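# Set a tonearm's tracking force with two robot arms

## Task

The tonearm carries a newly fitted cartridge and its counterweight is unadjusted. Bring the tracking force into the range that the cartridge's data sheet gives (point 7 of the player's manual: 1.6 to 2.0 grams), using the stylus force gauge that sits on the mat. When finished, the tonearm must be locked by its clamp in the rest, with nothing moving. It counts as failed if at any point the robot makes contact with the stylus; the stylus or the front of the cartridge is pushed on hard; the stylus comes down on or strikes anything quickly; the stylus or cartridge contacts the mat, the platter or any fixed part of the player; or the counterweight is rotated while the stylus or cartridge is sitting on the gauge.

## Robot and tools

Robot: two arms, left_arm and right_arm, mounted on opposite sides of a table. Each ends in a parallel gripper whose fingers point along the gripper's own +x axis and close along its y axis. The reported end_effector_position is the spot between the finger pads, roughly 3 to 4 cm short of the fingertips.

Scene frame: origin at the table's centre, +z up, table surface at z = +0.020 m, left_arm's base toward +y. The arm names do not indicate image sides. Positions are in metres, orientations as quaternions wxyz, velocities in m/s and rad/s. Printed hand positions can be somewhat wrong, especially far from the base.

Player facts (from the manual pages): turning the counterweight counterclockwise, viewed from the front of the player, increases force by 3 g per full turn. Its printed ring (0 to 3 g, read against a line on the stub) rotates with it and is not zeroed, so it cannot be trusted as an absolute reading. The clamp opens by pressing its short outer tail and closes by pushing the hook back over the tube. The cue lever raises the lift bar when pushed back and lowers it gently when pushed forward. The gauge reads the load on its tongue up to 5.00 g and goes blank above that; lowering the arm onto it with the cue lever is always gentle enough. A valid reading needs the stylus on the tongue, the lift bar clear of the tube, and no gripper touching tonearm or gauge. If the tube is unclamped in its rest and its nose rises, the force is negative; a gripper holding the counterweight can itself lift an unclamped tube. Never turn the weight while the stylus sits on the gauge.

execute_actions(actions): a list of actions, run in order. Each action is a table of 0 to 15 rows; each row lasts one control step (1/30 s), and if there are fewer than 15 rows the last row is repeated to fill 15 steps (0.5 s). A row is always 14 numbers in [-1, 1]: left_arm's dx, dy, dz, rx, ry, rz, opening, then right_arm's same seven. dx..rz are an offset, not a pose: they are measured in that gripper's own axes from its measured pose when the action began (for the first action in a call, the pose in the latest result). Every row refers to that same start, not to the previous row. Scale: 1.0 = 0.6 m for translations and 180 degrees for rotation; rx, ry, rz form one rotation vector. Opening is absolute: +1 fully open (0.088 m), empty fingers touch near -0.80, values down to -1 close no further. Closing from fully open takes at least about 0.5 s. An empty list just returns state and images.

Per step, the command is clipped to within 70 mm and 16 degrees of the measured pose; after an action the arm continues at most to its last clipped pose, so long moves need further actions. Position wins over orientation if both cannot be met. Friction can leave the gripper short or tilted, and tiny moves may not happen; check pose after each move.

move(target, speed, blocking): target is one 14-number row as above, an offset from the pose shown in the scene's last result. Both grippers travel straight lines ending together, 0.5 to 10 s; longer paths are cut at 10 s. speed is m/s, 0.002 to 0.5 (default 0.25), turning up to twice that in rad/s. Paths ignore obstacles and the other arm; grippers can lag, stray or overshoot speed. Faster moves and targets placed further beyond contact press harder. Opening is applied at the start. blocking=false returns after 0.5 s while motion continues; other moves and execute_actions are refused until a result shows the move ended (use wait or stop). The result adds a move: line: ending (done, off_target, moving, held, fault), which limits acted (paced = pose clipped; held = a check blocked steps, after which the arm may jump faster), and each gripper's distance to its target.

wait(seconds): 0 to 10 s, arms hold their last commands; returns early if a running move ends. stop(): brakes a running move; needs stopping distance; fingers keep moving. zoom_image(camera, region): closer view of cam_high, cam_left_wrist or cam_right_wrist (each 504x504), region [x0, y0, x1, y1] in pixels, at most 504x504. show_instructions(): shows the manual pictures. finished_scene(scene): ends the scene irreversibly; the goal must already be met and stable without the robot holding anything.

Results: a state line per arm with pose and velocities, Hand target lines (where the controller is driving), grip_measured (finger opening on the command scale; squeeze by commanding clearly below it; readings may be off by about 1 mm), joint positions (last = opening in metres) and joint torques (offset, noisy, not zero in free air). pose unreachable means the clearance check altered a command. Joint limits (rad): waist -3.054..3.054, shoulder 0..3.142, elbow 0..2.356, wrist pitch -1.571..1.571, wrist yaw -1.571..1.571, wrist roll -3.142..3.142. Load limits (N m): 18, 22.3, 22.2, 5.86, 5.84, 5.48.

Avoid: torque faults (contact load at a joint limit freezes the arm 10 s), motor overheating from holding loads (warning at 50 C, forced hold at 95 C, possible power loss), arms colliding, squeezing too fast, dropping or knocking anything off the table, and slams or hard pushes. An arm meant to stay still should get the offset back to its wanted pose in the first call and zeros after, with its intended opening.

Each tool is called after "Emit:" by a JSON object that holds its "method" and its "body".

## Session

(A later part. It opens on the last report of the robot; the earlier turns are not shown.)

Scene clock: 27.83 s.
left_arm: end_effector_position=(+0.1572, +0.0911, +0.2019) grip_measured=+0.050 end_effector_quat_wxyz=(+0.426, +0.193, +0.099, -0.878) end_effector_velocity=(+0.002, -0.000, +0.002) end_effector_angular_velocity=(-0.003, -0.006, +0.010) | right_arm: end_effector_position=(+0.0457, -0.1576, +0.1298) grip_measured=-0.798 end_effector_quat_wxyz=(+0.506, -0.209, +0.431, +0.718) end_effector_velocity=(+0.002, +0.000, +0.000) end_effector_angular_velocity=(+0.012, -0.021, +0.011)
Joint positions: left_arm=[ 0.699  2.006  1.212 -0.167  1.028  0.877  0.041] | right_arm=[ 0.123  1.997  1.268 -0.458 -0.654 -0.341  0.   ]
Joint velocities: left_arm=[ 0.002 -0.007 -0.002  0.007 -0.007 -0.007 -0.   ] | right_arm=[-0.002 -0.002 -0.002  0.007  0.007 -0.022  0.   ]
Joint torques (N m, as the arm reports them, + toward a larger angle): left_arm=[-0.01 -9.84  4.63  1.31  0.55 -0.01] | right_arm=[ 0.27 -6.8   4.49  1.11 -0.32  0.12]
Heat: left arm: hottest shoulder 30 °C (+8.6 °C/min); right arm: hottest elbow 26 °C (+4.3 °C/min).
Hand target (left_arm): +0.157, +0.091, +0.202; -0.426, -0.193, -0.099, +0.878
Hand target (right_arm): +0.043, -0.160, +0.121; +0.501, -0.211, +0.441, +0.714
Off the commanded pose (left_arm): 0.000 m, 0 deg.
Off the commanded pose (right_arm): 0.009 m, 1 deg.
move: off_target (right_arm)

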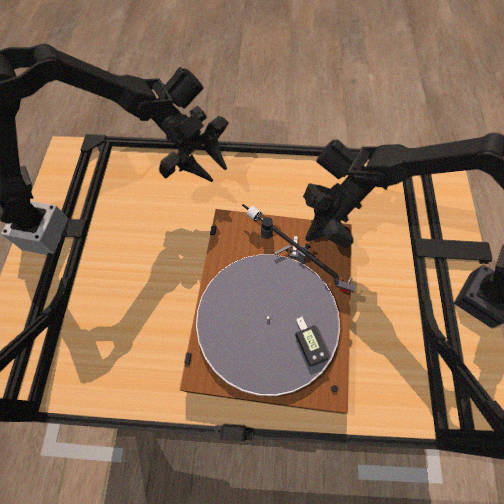

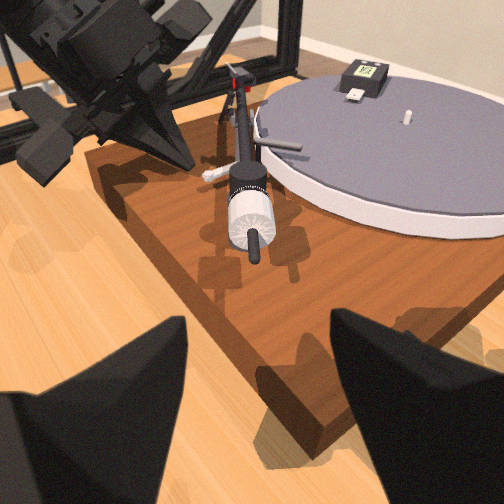

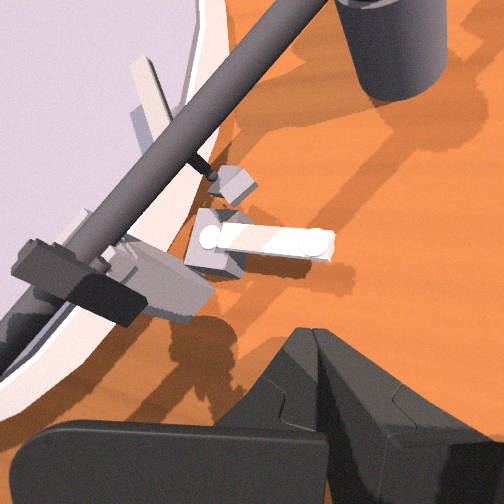

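Emit:
{"method": "move", "body": {"target": [0,0,0,0,0,0,0.05,0.038,0,0.053,0,0,0,-0.85], "speed": 0.05}}

Scene clock: 29.23 s.
left_arm: end_effector_position=(+0.1572, +0.0911, +0.2019) grip_measured=+0.050 end_effector_quat_wxyz=(+0.426, +0.193, +0.099, -0.878) end_effector_velocity=(-0.002, -0.000, -0.003) end_effector_angular_velocity=(+0.020, -0.006, +0.008) | right_arm: end_effector_position=(+0.0415, -0.1204, +0.1354) grip_measured=-0.798 end_effector_quat_wxyz=(+0.507, -0.208, +0.424, +0.721) end_effector_velocity=(-0.002, +0.001, -0.006) end_effector_angular_velocity=(-0.001, +0.005, +0.011)
Joint positions: left_arm=[ 0.699  2.006  1.212 -0.167  1.028  0.877  0.041] | right_arm=[ 0.174  2.083  1.415 -0.471 -0.636 -0.284  0.   ]
Joint velocities: left_arm=[-0.007 -0.002 -0.002 -0.007 -0.022 -0.007  0.   ] | right_arm=[ 0.002  0.017  0.002  0.007 -0.007 -0.007  0.   ]
Joint torques (N m, as the arm reports them, + toward a larger angle): left_arm=[ 0.02 -9.85  4.66  1.31  0.56 -0.01] | right_arm=[ 0.36 -6.83  6.79  0.77 -0.26  0.18]
Heat: left arm: hottest shoulder 30 °C (+8.2 °C/min); right arm: hottest elbow 26 °C (+4.1 °C/min).
Hand target (left_arm): +0.157, +0.091, +0.202; -0.426, -0.193, -0.099, +0.878
Hand target (right_arm): +0.041, -0.119, +0.130; +0.506, -0.209, +0.430, +0.718
Off the commanded pose (left_arm): 0.000 m, 0 deg.
Off the commanded pose (right_arm): 0.005 m, 1 deg.
move: done

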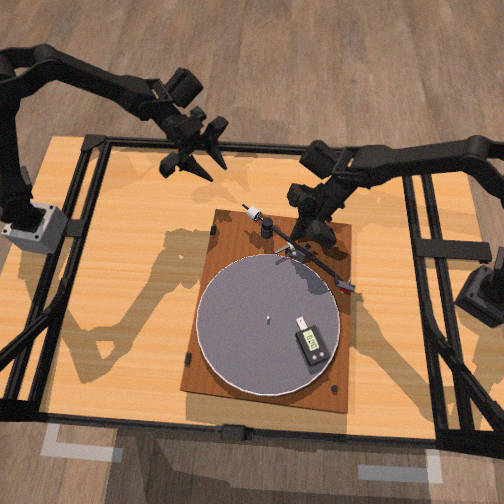

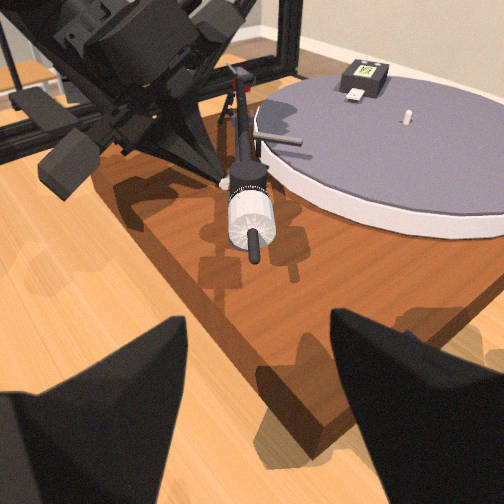

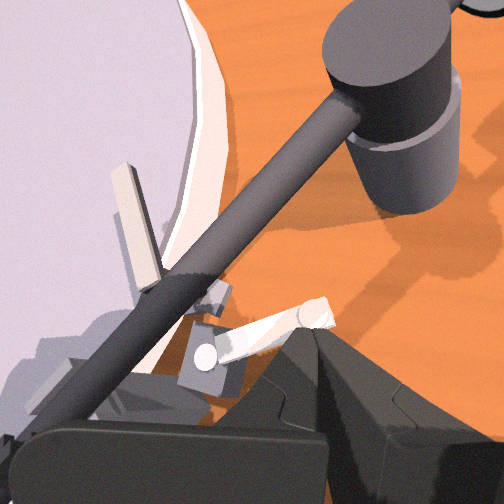

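Emit:
{"method": "move", "body": {"target": [0,0,0,0,0,0,0.05,0.023,0,0.013,0,0,0,-0.85], "speed": 0.04}}

Scene clock: 30.43 s.
left_arm: end_effector_position=(+0.1572, +0.0911, +0.2019) grip_measured=+0.050 end_effector_quat_wxyz=(+0.426, +0.193, +0.099, -0.878) end_effector_velocity=(-0.000, -0.000, +0.000) end_effector_angular_velocity=(+0.009, +0.001, +0.005) | right_arm: end_effector_position=(+0.0382, -0.1131, +0.1357) grip_measured=-0.798 end_effector_quat_wxyz=(+0.508, -0.206, +0.424, +0.721) end_effector_velocity=(-0.002, -0.000, +0.003) end_effector_angular_velocity=(+0.009, +0.015, +0.012)
Joint positions: left_arm=[ 0.699  2.006  1.212 -0.167  1.028  0.877  0.041] | right_arm=[ 0.188  2.099  1.438 -0.466 -0.632 -0.265  0.   ]
Joint velocities: left_arm=[-0.002 -0.002  0.002 -0.007 -0.007 -0.007  0.   ] | right_arm=[-0.002 -0.002  0.002 -0.007 -0.022 -0.007  0.   ]
Joint torques (N m, as the arm reports them, + toward a larger angle): left_arm=[ 0.03 -9.83  4.66  1.31  0.55  0.  ] | right_arm=[ 0.87 -6.37  7.8   1.96 -0.16  0.18]
Heat: left arm: hottest shoulder 30 °C (+7.9 °C/min); right arm: hottest elbow 26 °C (+3.9 °C/min).
Hand target (left_arm): +0.157, +0.091, +0.202; -0.426, -0.193, -0.099, +0.878
Hand target (right_arm): +0.037, -0.107, +0.130; +0.507, -0.208, +0.424, +0.721
Off the commanded pose (left_arm): 0.000 m, 0 deg.
Off the commanded pose (right_arm): 0.009 m, 0 deg.
move: off_target (right_arm)

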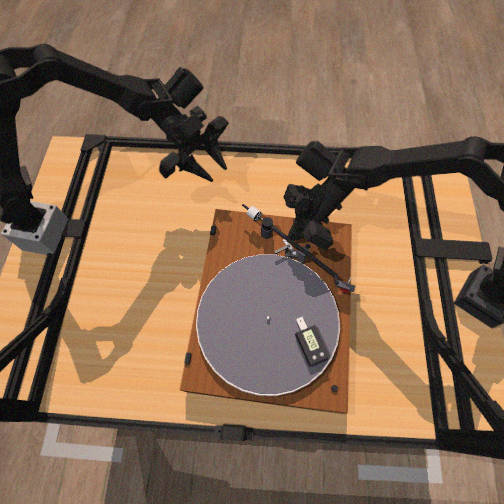

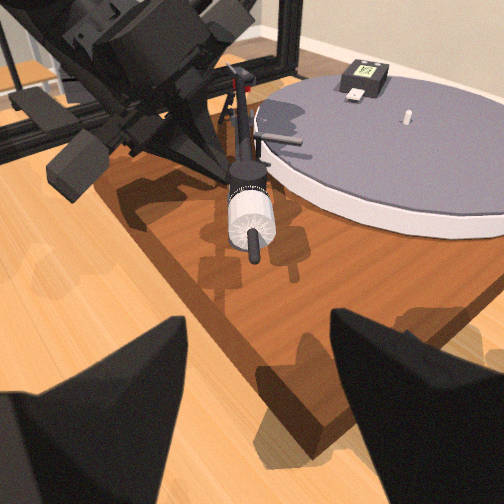

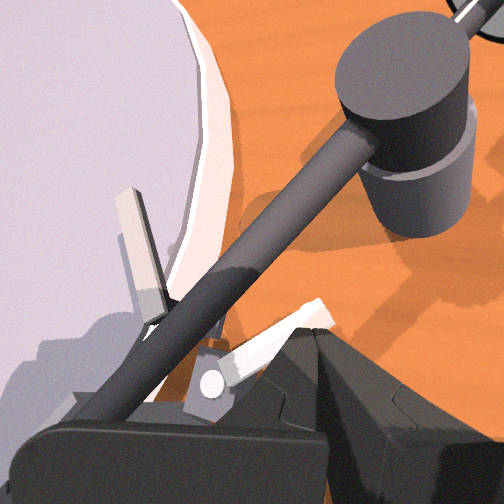

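Emit:
{"method": "move", "body": {"target": [0,0,0,0,0,0,0.05,-0.185,0,-0.008,0,0,0,-0.85], "speed": 0.25}}

Emit:
{"method": "move", "body": {"target": [0,0,0,0,0,0,0.05,0.08,0.208,-0.008,0.147,0.012,-0.235,-0.3], "speed": 0.35}}

Scene clock: 32.97 s.
left_arm: end_effector_position=(+0.1572, +0.0911, +0.2019) grip_measured=+0.050 end_effector_quat_wxyz=(+0.426, +0.193, +0.099, -0.878) end_effector_velocity=(+0.001, +0.001, -0.001) end_effector_angular_velocity=(+0.005, -0.001, +0.010) | right_arm: end_effector_position=(+0.0803, -0.1797, +0.2076) grip_measured=-0.798 end_effector_quat_wxyz=(+0.505, -0.206, +0.432, +0.718) end_effector_velocity=(-0.000, -0.003, -0.000) end_effector_angular_velocity=(-0.015, -0.000, +0.001)
Joint positions: left_arm=[ 0.699  2.006  1.212 -0.167  1.028  0.877  0.041] | right_arm=[ 0.012  1.911  1.481 -0.839 -0.696 -0.468  0.   ]
Joint velocities: left_arm=[ 0.002 -0.002 -0.007  0.007 -0.007 -0.007 -0.   ] | right_arm=[-0.002 -0.002  0.002 -0.022  0.007 -0.007  0.   ]
Joint torques (N m, as the arm reports them, + toward a larger angle): left_arm=[ 0.03 -9.85  4.64  1.31  0.55 -0.02] | right_arm=[-0.21 -8.62  7.05  0.56 -0.5  -0.26]
Heat: left arm: hottest shoulder 31 °C (+9.1 °C/min); right arm: hottest elbow 26 °C (+3.6 °C/min).
Hand target (left_arm): +0.157, +0.091, +0.202; -0.426, -0.193, -0.099, +0.878
Hand target (right_arm): +0.082, -0.179, +0.214; +0.508, -0.206, +0.424, +0.721
Off the commanded pose (left_arm): 0.000 m, 0 deg.
Off the commanded pose (right_arm): 0.007 m, 1 deg.
move: done

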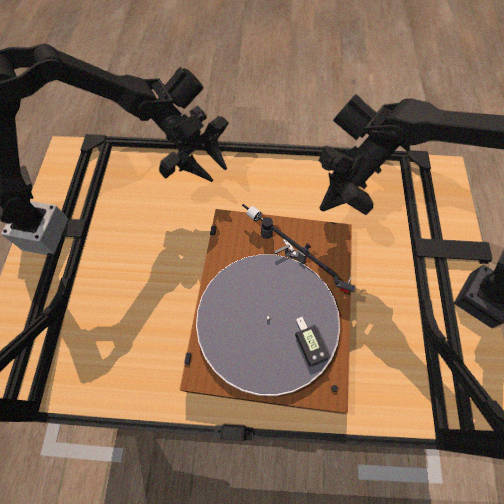

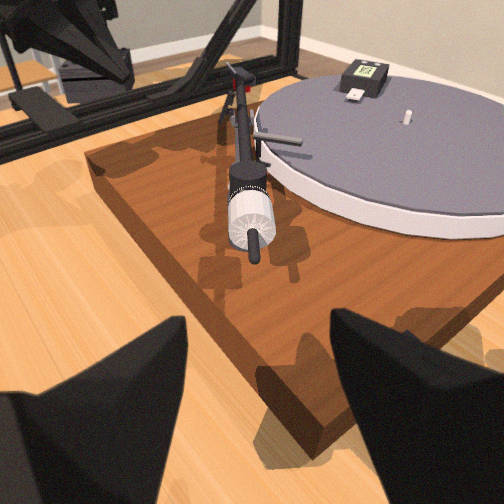

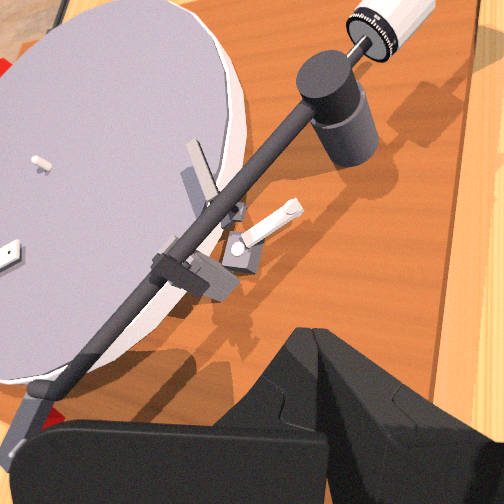

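Scene clock: 34.77 s.
left_arm: end_effector_position=(+0.1572, +0.0911, +0.2019) grip_measured=+0.050 end_effector_quat_wxyz=(+0.426, +0.193, +0.099, -0.878) end_effector_velocity=(-0.001, +0.001, -0.001) end_effector_angular_velocity=(+0.030, +0.020, +0.011) | right_arm: end_effector_position=(-0.0507, -0.1743, +0.2231) grip_measured=-0.300 end_effector_quat_wxyz=(+0.753, -0.241, +0.486, +0.373) end_effector_velocity=(+0.002, -0.002, +0.003) end_effector_angular_velocity=(-0.006, +0.009, -0.012)
Joint positions: left_arm=[ 0.699  2.006  1.212 -0.167  1.028  0.877  0.041] | right_arm=[ 0.661  1.788  1.489 -0.941  0.271  0.661  0.024]
Joint velocities: left_arm=[-0.002 -0.002  0.002 -0.022 -0.007 -0.022 -0.   ] | right_arm=[-0.007 -0.002  0.012 -0.022 -0.007  0.007  0.   ]
Joint torques (N m, as the arm reports them, + toward a larger angle): left_arm=[ 0.   -9.86  4.62  1.31  0.55  0.  ] | right_arm=[ 0.27 -5.71  7.37  0.61  0.28  0.18]
Heat: left arm: hottest shoulder 31 °C (+8.6 °C/min); right arm: hottest elbow 26 °C (+3.5 °C/min).
Hand target (left_arm): +0.157, +0.091, +0.202; -0.426, -0.193, -0.099, +0.878
Hand target (right_arm): -0.052, -0.172, +0.221; +0.753, -0.242, +0.487, +0.370
Off the commanded pose (left_arm): 0.000 m, 0 deg.
Off the commanded pose (right_arm): 0.004 m, 0 deg.
move: done

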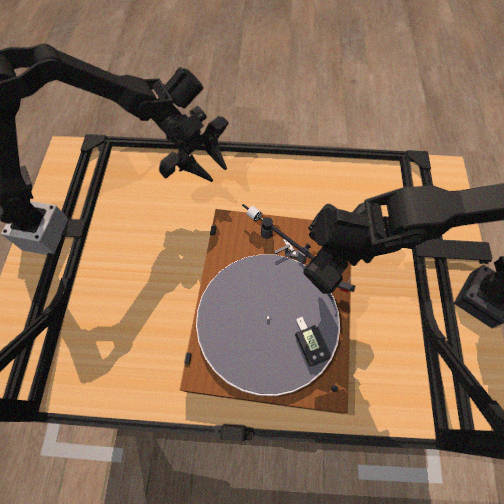

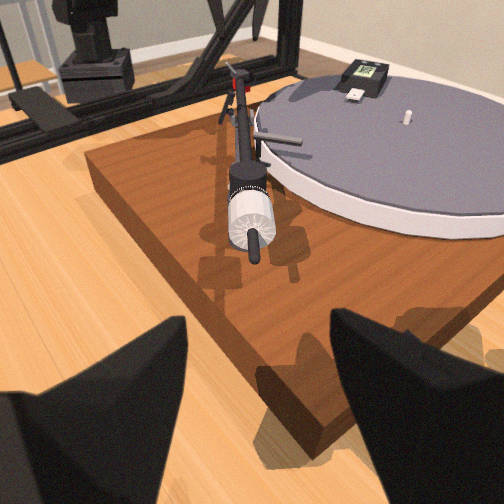

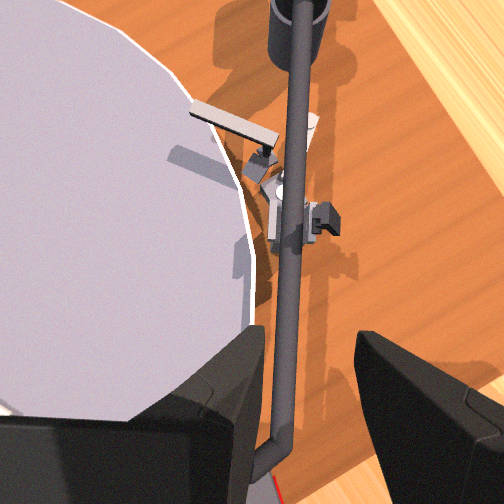

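Emit:
{"method": "move", "body": {"target": [0,0,0,0,0,0,0.05,0.085,0.011,-0.036,0.01,0,-0.005,-0.2], "speed": 0.08}}

Scene clock: 36.40 s.
left_arm: end_effector_position=(+0.1572, +0.0911, +0.2019) grip_measured=+0.050 end_effector_quat_wxyz=(+0.426, +0.193, +0.099, -0.878) end_effector_velocity=(-0.001, +0.001, -0.003) end_effector_angular_velocity=(+0.018, +0.007, +0.005) | right_arm: end_effector_position=(-0.0544, -0.1667, +0.1763) grip_measured=-0.200 end_effector_quat_wxyz=(+0.761, -0.225, +0.487, +0.365) end_effector_velocity=(+0.000, -0.002, +0.001) end_effector_angular_velocity=(-0.005, +0.004, +0.007)
Joint positions: left_arm=[ 0.699  2.006  1.212 -0.167  1.028  0.877  0.041] | right_arm=[ 0.674  1.838  1.36  -0.755  0.285  0.707  0.029]
Joint velocities: left_arm=[-0.002  0.002 -0.002 -0.007 -0.007 -0.007 -0.   ] | right_arm=[-0.002 -0.007 -0.002 -0.007 -0.007 -0.007  0.   ]
Joint torques (N m, as the arm reports them, + toward a larger angle): left_arm=[-0.01 -9.84  4.64  1.31  0.55 -0.01] | right_arm=[ 0.26 -6.27  4.72  1.06  0.29  0.19]
Heat: left arm: hottest shoulder 31 °C (+8.2 °C/min); right arm: hottest elbow 27 °C (+4.9 °C/min).
Hand target (left_arm): +0.157, +0.091, +0.202; -0.426, -0.193, -0.099, +0.878
Hand target (right_arm): -0.055, -0.169, +0.168; +0.760, -0.233, +0.490, +0.359
Off the commanded pose (left_arm): 0.000 m, 0 deg.
Off the commanded pose (right_arm): 0.009 m, 1 deg.
move: off_target (right_arm)

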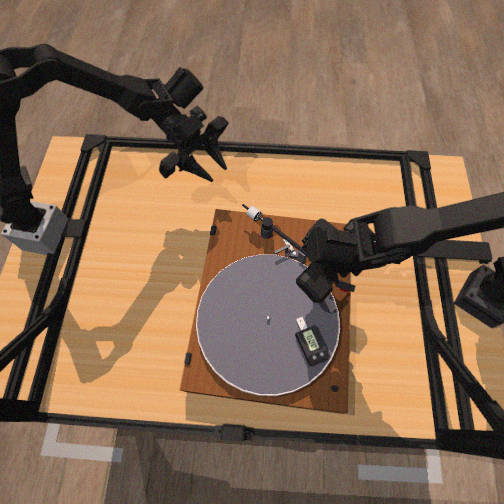

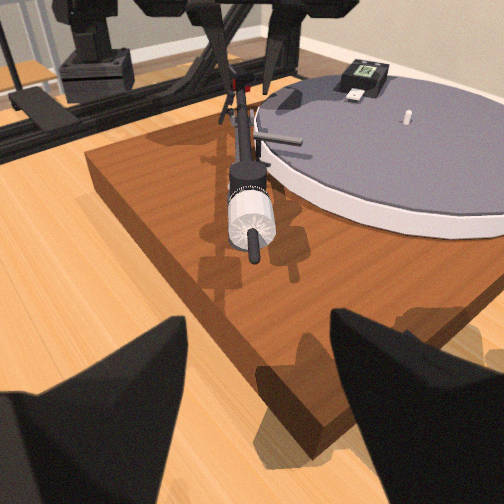

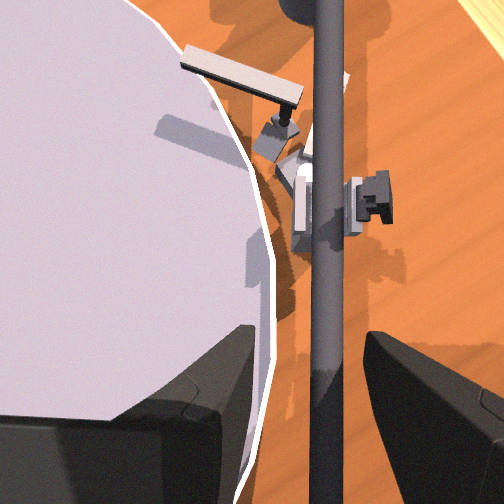

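Emit:
{"method": "move", "body": {"target": [0,0,0,0,0,0,0.05,0.026,-0.013,-0.012,0,0.005,-0.004,-0.3], "speed": 0.05}}

Scene clock: 37.57 s.
left_arm: end_effector_position=(+0.1572, +0.0911, +0.2019) grip_measured=+0.050 end_effector_quat_wxyz=(+0.426, +0.193, +0.099, -0.878) end_effector_velocity=(-0.001, +0.003, -0.003) end_effector_angular_velocity=(+0.032, +0.035, +0.008) | right_arm: end_effector_position=(-0.0494, -0.1682, +0.1677) grip_measured=-0.300 end_effector_quat_wxyz=(+0.762, -0.221, +0.488, +0.363) end_effector_velocity=(-0.002, -0.000, -0.004) end_effector_angular_velocity=(-0.005, +0.018, +0.012)
Joint positions: left_arm=[ 0.699  2.006  1.212 -0.167  1.028  0.877  0.041] | right_arm=[ 0.661  1.838  1.323 -0.713  0.283  0.702  0.024]
Joint velocities: left_arm=[ 0.002  0.002 -0.002 -0.022  0.007 -0.022 -0.   ] | right_arm=[-0.002  0.002 -0.007  0.007 -0.022 -0.007 -0.   ]
Joint torques (N m, as the arm reports them, + toward a larger angle): left_arm=[ 0.05 -9.83  4.66  1.3   0.56 -0.01] | right_arm=[-0.29 -6.36  4.6   1.07  0.1  -0.26]
Heat: left arm: hottest shoulder 31 °C (+8.0 °C/min); right arm: hottest elbow 27 °C (+4.8 °C/min).
Hand target (left_arm): +0.157, +0.091, +0.202; -0.426, -0.193, -0.099, +0.878
Hand target (right_arm): -0.049, -0.171, +0.159; +0.759, -0.231, +0.491, +0.359
Off the commanded pose (left_arm): 0.000 m, 0 deg.
Off the commanded pose (right_arm): 0.009 m, 1 deg.
move: off_target (right_arm)

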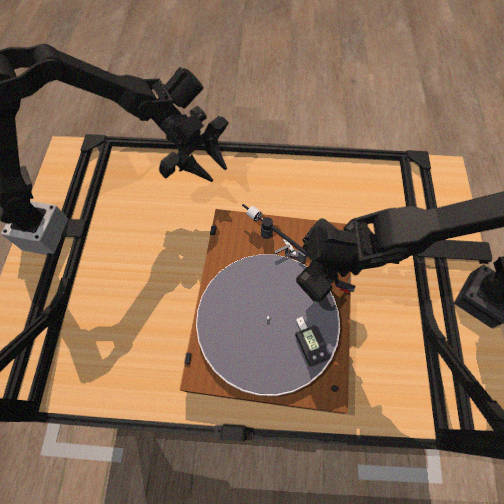

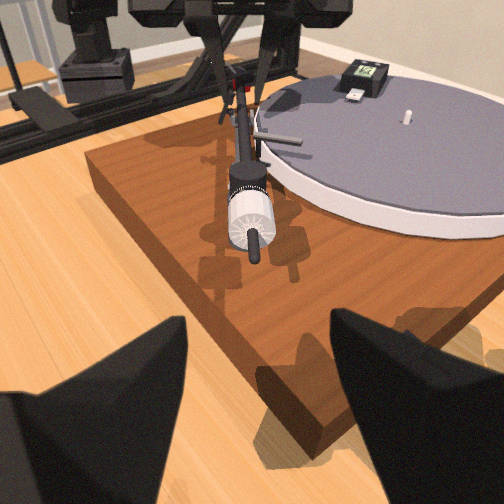

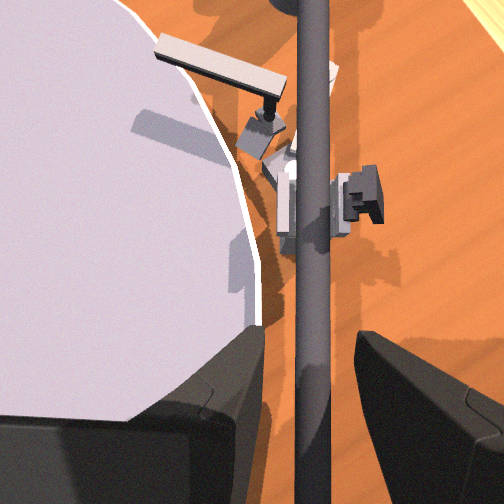

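Emit:
{"method": "execute_actions", "body": {"actions": [[[0,0,0,0,0,0,0.05,0,0,0,0,0,0,-0.36],[0,0,0,0,0,0,0.05,0,0,0,0,0,0,-0.42],[0,0,0,0,0,0,0.05,0,0,0,0,0,0,-0.47],[0,0,0,0,0,0,0.05,0,0,0,0,0,0,-0.51],[0,0,0,0,0,0,0.05,0,0,0,0,0,0,-0.54],[0,0,0,0,0,0,0.05,0,0,0,0,0,0,-0.57],[0,0,0,0,0,0,0.05,0,0,0,0,0,0,-0.59],[0,0,0,0,0,0,0.05,0,0,0,0,0,0,-0.61],[0,0,0,0,0,0,0.05,0,0,0,0,0,0,-0.63],[0,0,0,0,0,0,0.05,0,0,0,0,0,0,-0.65],[0,0,0,0,0,0,0.05,0,0,0,0,0,0,-0.67]]]}}

Emit:
{"method": "move", "body": {"target": [0,0,0,0,0,0,0.05,-0.036,0.004,0.024,0,0.025,0,-0.67], "speed": 0.04}}

Scene clock: 39.23 s.
left_arm: end_effector_position=(+0.1572, +0.0911, +0.2019) grip_measured=+0.050 end_effector_quat_wxyz=(+0.426, +0.193, +0.099, -0.878) end_effector_velocity=(+0.003, +0.000, -0.003) end_effector_angular_velocity=(+0.012, -0.016, +0.012) | right_arm: end_effector_position=(-0.0497, -0.1680, +0.1676) grip_measured=-0.621 end_effector_quat_wxyz=(+0.762, -0.221, +0.488, +0.364) end_effector_velocity=(-0.002, +0.001, +0.000) end_effector_angular_velocity=(+0.005, +0.005, +0.012)
Joint positions: left_arm=[ 0.699  2.006  1.212 -0.167  1.028  0.877  0.041] | right_arm=[ 0.661  1.838  1.323 -0.712  0.282  0.702  0.009]
Joint velocities: left_arm=[ 0.002  0.002  0.002 -0.007 -0.022  0.007 -0.   ] | right_arm=[ 0.002 -0.002 -0.002  0.007 -0.007 -0.007 -0.001]
Joint torques (N m, as the arm reports them, + toward a larger angle): left_arm=[ 0.02 -9.86  4.64  1.3   0.56  0.  ] | right_arm=[ 0.02 -7.46  6.03  0.81  0.24 -0.01]
Heat: left arm: hottest shoulder 32 °C (+9.2 °C/min); right arm: hottest elbow 27 °C (+4.6 °C/min).
Hand target (left_arm): +0.157, +0.091, +0.202; -0.426, -0.193, -0.099, +0.878
Hand target (right_arm): -0.049, -0.168, +0.168; +0.763, -0.221, +0.488, +0.363
Off the commanded pose (left_arm): 0.000 m, 0 deg.
Off the commanded pose (right_arm): 0.000 m, 0 deg.

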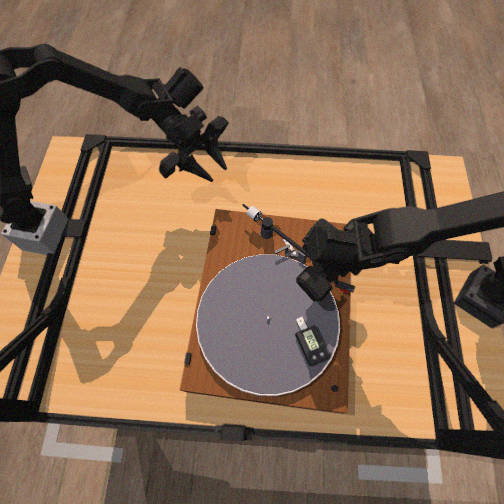

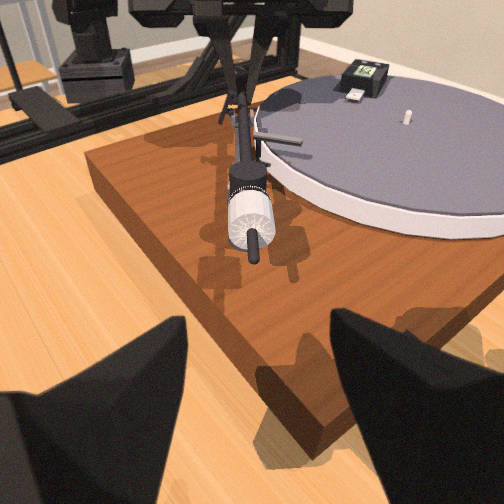

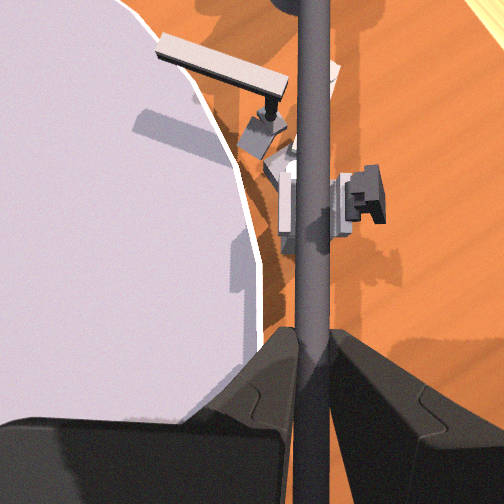

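Scene clock: 40.50 s.
left_arm: end_effector_position=(+0.1572, +0.0911, +0.2019) grip_measured=+0.050 end_effector_quat_wxyz=(+0.426, +0.193, +0.099, -0.878) end_effector_velocity=(-0.001, +0.001, -0.001) end_effector_angular_velocity=(+0.030, +0.020, +0.011) | right_arm: end_effector_position=(-0.0483, -0.1652, +0.1885) grip_measured=-0.622 end_effector_quat_wxyz=(+0.741, -0.238, +0.518, +0.354) end_effector_velocity=(-0.002, -0.001, +0.001) end_effector_angular_velocity=(-0.014, +0.019, +0.011)
Joint positions: left_arm=[ 0.699  2.006  1.212 -0.167  1.028  0.877  0.041] | right_arm=[ 0.636  1.874  1.48  -0.895  0.223  0.693  0.009]
Joint velocities: left_arm=[-0.002 -0.002  0.002 -0.022 -0.007 -0.022  0.   ] | right_arm=[-0.002  0.002  0.012 -0.022 -0.022 -0.007 -0.   ]
Joint torques (N m, as the arm reports them, + toward a larger angle): left_arm=[ 0.01 -9.88  4.64  1.3   0.56 -0.01] | right_arm=[ 0.15 -7.93  7.44 -0.03  0.21  0.05]
Heat: left arm: hottest shoulder 32 °C (+8.9 °C/min); right arm: hottest elbow 27 °C (+4.4 °C/min).
Hand target (left_arm): +0.157, +0.091, +0.202; -0.426, -0.193, -0.099, +0.878
Hand target (right_arm): -0.049, -0.164, +0.193; +0.742, -0.235, +0.517, +0.355
Off the commanded pose (left_arm): 0.000 m, 0 deg.
Off the commanded pose (right_arm): 0.005 m, 0 deg.
move: done

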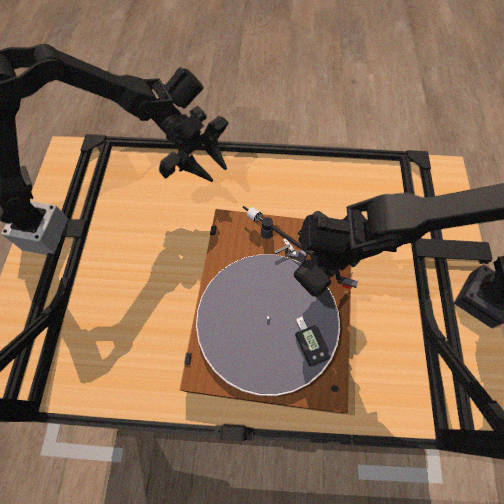

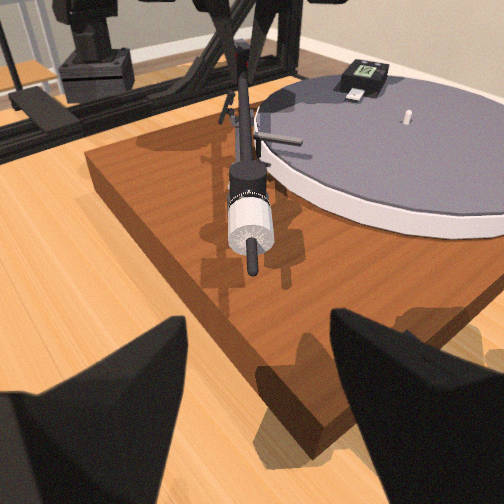

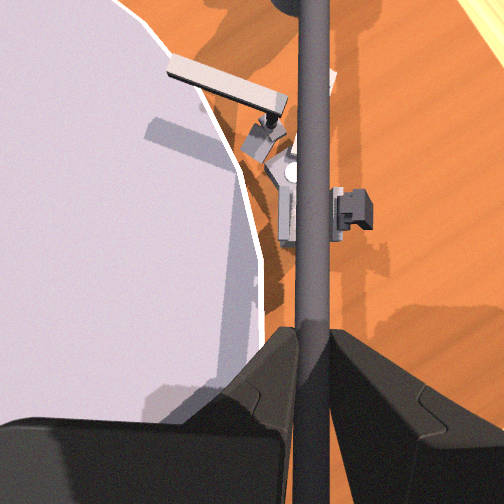

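Emit:
{"method": "move", "body": {"target": [0,0,0,0,0,0,0.05,0.003,0.065,0.009,0.078,0,-0.03,-0.67], "speed": 0.08}}

Emit:
{"method": "move", "body": {"target": [0,0,0,0,0,0,0.05,0.003,0.065,0.009,0.078,0,-0.03,-0.67], "speed": 0.08}}

Scene clock: 42.97 s.
left_arm: end_effector_position=(+0.1572, +0.0912, +0.2016) grip_measured=+0.050 end_effector_quat_wxyz=(+0.426, +0.193, +0.099, -0.878) end_effector_velocity=(-0.003, +0.000, -0.001) end_effector_angular_velocity=(+0.005, -0.006, -0.006) | right_arm: end_effector_position=(-0.0753, -0.1369, +0.1918) grip_measured=-0.622 end_effector_quat_wxyz=(+0.778, -0.169, +0.547, +0.259) end_effector_velocity=(-0.002, -0.001, +0.001) end_effector_angular_velocity=(-0.005, -0.004, -0.015)
Joint positions: left_arm=[ 0.699  2.006  1.211 -0.167  1.028  0.877  0.041] | right_arm=[ 0.72   2.051  1.747 -1.071  0.295  1.032  0.008]
Joint velocities: left_arm=[-0.007 -0.002 -0.002 -0.007 -0.007  0.007  0.   ] | right_arm=[ 0.007  0.007  0.017 -0.022  0.007  0.022 -0.   ]
Joint torques (N m, as the arm reports them, + toward a larger angle): left_arm=[ 0.   -9.85  4.67  1.3   0.56 -0.01] | right_arm=[ 0.14 -7.53  7.06  0.1   0.46  0.37]
Heat: left arm: hottest shoulder 32 °C (+8.4 °C/min); right arm: hottest elbow 27 °C (+4.2 °C/min).
Hand target (left_arm): +0.157, +0.091, +0.202; -0.426, -0.193, -0.099, +0.878
Hand target (right_arm): -0.075, -0.136, +0.190; +0.781, -0.169, +0.546, +0.253
Off the commanded pose (left_arm): 0.000 m, 0 deg.
Off the commanded pose (right_arm): 0.003 m, 1 deg.
move: done

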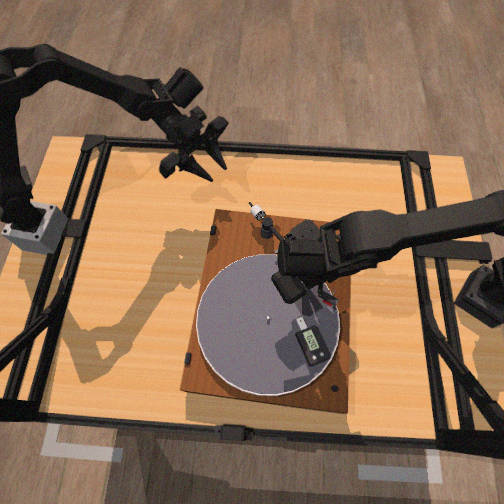

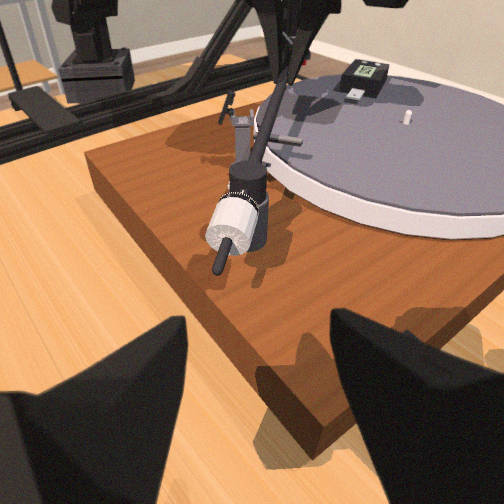

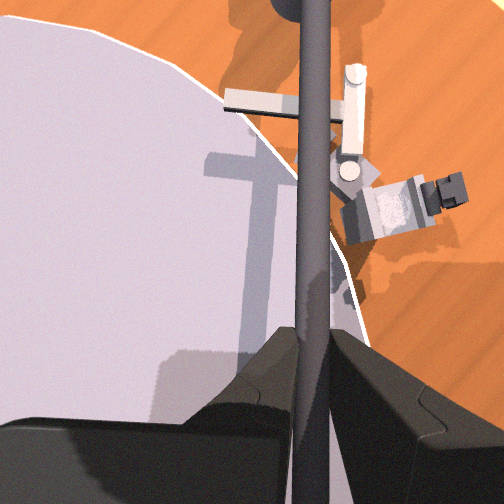

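Scene clock: 44.90 s.
left_arm: end_effector_position=(+0.1572, +0.0912, +0.2016) grip_measured=+0.050 end_effector_quat_wxyz=(+0.426, +0.193, +0.099, -0.878) end_effector_velocity=(-0.001, +0.001, +0.001) end_effector_angular_velocity=(+0.001, -0.009, -0.001) | right_arm: end_effector_position=(-0.0939, -0.1029, +0.1960) grip_measured=-0.622 end_effector_quat_wxyz=(+0.801, -0.098, +0.568, +0.159) end_effector_velocity=(+0.001, -0.003, -0.000) end_effector_angular_velocity=(-0.030, +0.003, -0.009)
Joint positions: left_arm=[ 0.699  2.006  1.211 -0.167  1.028  0.877  0.041] | right_arm=[ 0.761  2.307  2.179 -1.342  0.328  1.339  0.008]
Joint velocities: left_arm=[-0.002 -0.007 -0.002 -0.007 -0.007  0.007  0.   ] | right_arm=[-0.002  0.022  0.042 -0.051 -0.007  0.007 -0.   ]
Joint torques (N m, as the arm reports them, + toward a larger angle): left_arm=[ 0.03 -9.84  4.64  1.3   0.56 -0.01] | right_arm=[ 0.1  -8.65  6.97 -0.01  0.51  0.34]
Heat: left arm: hottest shoulder 32 °C (+8.0 °C/min); right arm: hottest elbow 27 °C (+4.0 °C/min).
Hand target (left_arm): +0.157, +0.091, +0.202; -0.426, -0.193, -0.099, +0.878
Hand target (right_arm): -0.094, -0.102, +0.193; +0.804, -0.098, +0.566, +0.154
Off the commanded pose (left_arm): 0.000 m, 0 deg.
Off the commanded pose (right_arm): 0.003 m, 1 deg.
move: done

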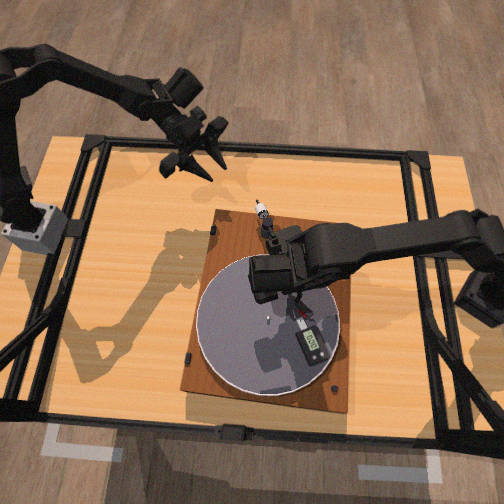

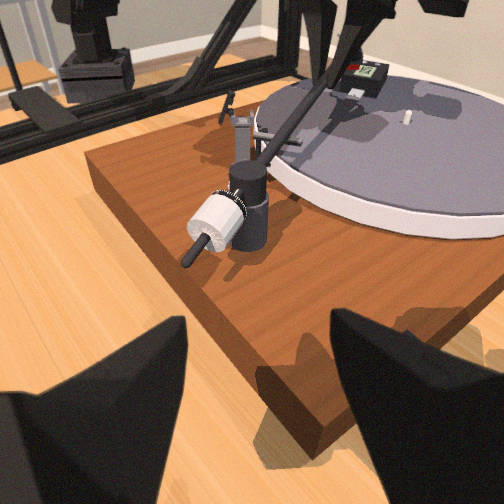

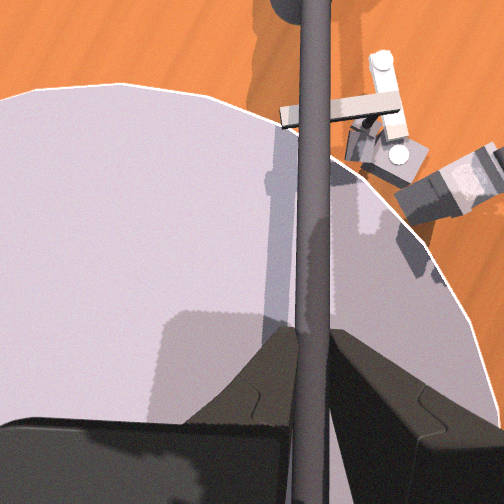

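Emit:
{"method": "move", "body": {"target": [0,0,0,0,0,0,0.05,0.022,-0.004,-0.012,0,-0.02,0,-0.67], "speed": 0.025}}

Emit:
{"method": "zoom_image", "body": {"camera": "cam_left_wrist", "region": [250,30,410,190]}}

Emit:
{"method": "zoom_image", "body": {"camera": "cam_high", "region": [270,280,340,350]}}

Scene clock: 47.07 s.
left_arm: end_effector_position=(+0.1572, +0.0912, +0.2016) grip_measured=+0.050 end_effector_quat_wxyz=(+0.426, +0.193, +0.099, -0.878) end_effector_velocity=(-0.001, +0.001, -0.001) end_effector_angular_velocity=(+0.014, +0.004, +0.005) | right_arm: end_effector_position=(-0.0970, -0.1033, +0.1829) grip_measured=-0.623 end_effector_quat_wxyz=(+0.819, -0.093, +0.542, +0.166) end_effector_velocity=(+0.001, -0.005, -0.003) end_effector_angular_velocity=(-0.023, -0.012, +0.008)
Joint positions: left_arm=[ 0.699  2.006  1.211 -0.167  1.028  0.877  0.041] | right_arm=[ 0.788  2.283  2.071 -1.247  0.393  1.354  0.008]
Joint velocities: left_arm=[-0.002 -0.002 -0.002 -0.007 -0.007 -0.007 -0.   ] | right_arm=[ 0.002 -0.002 -0.017 -0.007  0.007 -0.007  0.   ]
Joint torques (N m, as the arm reports them, + toward a larger angle): left_arm=[ 0.02 -9.85  4.63  1.29  0.55  0.  ] | right_arm=[ -0.3  -10.43   4.07   0.78   0.26   0.17]
Heat: left arm: hottest shoulder 32 °C (+7.6 °C/min); right arm: hottest shoulder 27 °C (+3.8 °C/min).
Hand target (left_arm): +0.157, +0.091, +0.202; -0.426, -0.193, -0.099, +0.878
Hand target (right_arm): -0.095, -0.106, +0.181; +0.819, -0.093, +0.543, +0.162
Off the commanded pose (left_arm): 0.000 m, 0 deg.
Off the commanded pose (right_arm): 0.003 m, 0 deg.
move: done

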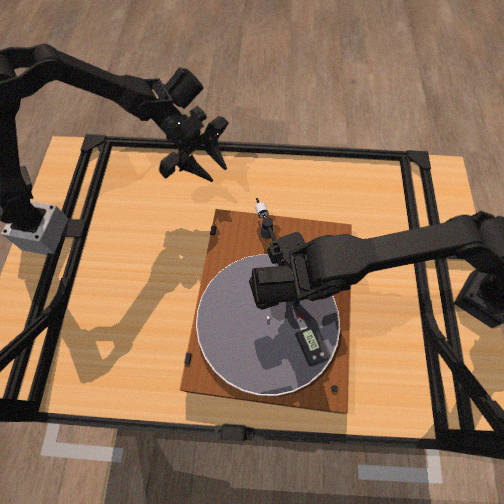

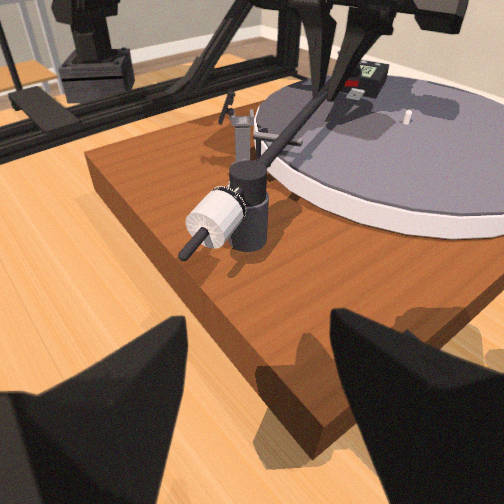

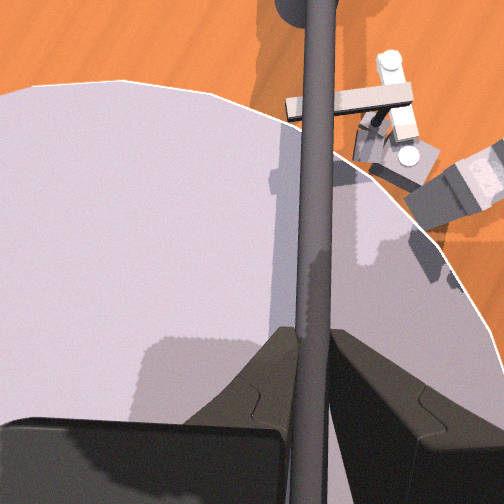

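Region (250, 30, 410, 190) of cam_left_wrist's 504x504 image, scaled by 3.150, with more detail than that image has.

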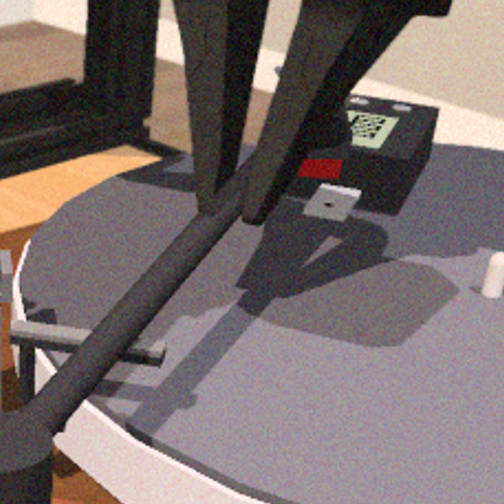

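Region (270, 280, 340, 350) of cam_high's 504x504 image, scaled by 7.200, with more detail than that image has.

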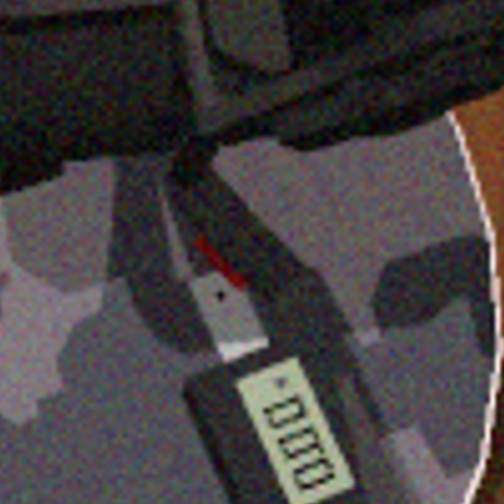

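Emit:
{"method": "move", "body": {"target": [0,0,0,0,0,0,0.05,0.003,0.011,0,0.013,0,-0.005,-0.67], "speed": 0.02}}

Emit:
{"method": "zoom_image", "body": {"camera": "cam_left_wrist", "region": [300,40,400,140]}}

Emit:
{"method": "zoom_image", "body": {"camera": "cam_high", "region": [270,280,340,350]}}

Scene clock: 49.67 s.
left_arm: end_effector_position=(+0.1572, +0.0912, +0.2016) grip_measured=+0.050 end_effector_quat_wxyz=(+0.426, +0.193, +0.099, -0.878) end_effector_velocity=(+0.002, +0.000, +0.000) end_effector_angular_velocity=(+0.009, +0.001, +0.010) | right_arm: end_effector_position=(-0.0985, -0.0987, +0.1847) grip_measured=-0.623 end_effector_quat_wxyz=(+0.820, -0.081, +0.546, +0.152) end_effector_velocity=(-0.001, -0.005, +0.001) end_effector_angular_velocity=(-0.030, +0.001, +0.010)
Joint positions: left_arm=[ 0.699  2.006  1.211 -0.167  1.028  0.877  0.041] | right_arm=[ 0.788  2.321  2.145 -1.293  0.391  1.397  0.008]
Joint velocities: left_arm=[ 0.002 -0.002  0.002 -0.007 -0.007 -0.007 -0.   ] | right_arm=[ 0.002  0.002  0.012 -0.037 -0.007 -0.007  0.   ]
Joint torques (N m, as the arm reports them, + toward a larger angle): left_arm=[ 0.02 -9.85  4.65  1.31  0.55 -0.02] | right_arm=[ 0.11 -8.79  7.22  0.14  0.45  0.26]
Heat: left arm: hottest shoulder 33 °C (+8.5 °C/min); right arm: hottest shoulder 27 °C (+3.6 °C/min).
Hand target (left_arm): +0.157, +0.091, +0.202; -0.426, -0.193, -0.099, +0.878
Hand target (right_arm): -0.099, -0.097, +0.181; +0.822, -0.080, +0.545, +0.149
Off the commanded pose (left_arm): 0.000 m, 0 deg.
Off the commanded pose (right_arm): 0.004 m, 0 deg.
move: done

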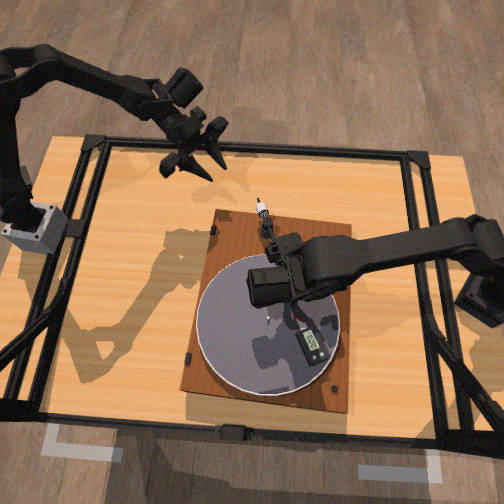

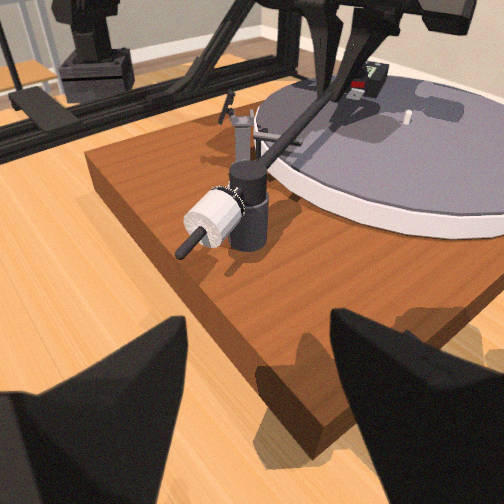

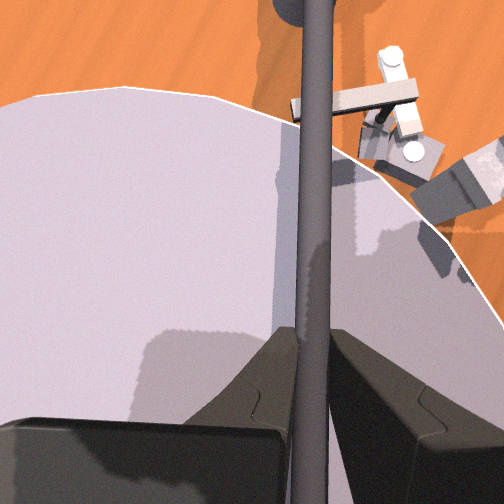

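Region (300, 40, 400, 140) of cam_left_wrist's 504x504 image, scaled by 5.040, with more detail than that image has.

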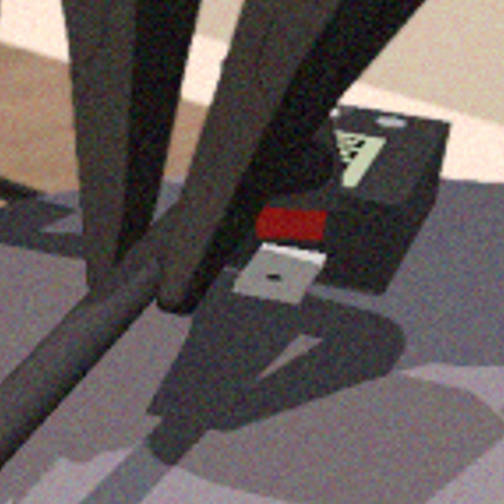

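Region (270, 280, 340, 350) of cam_high's 504x504 image, scaled by 7.200, with more detail than that image has.

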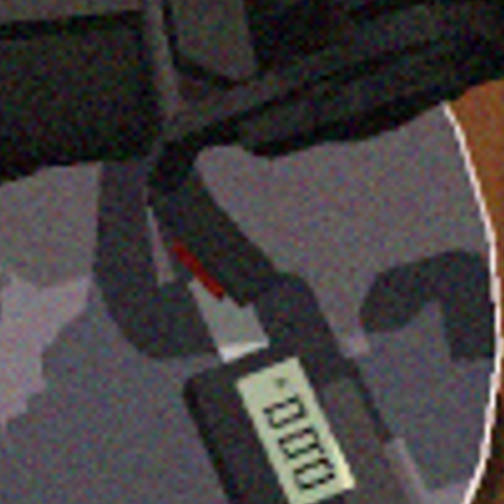

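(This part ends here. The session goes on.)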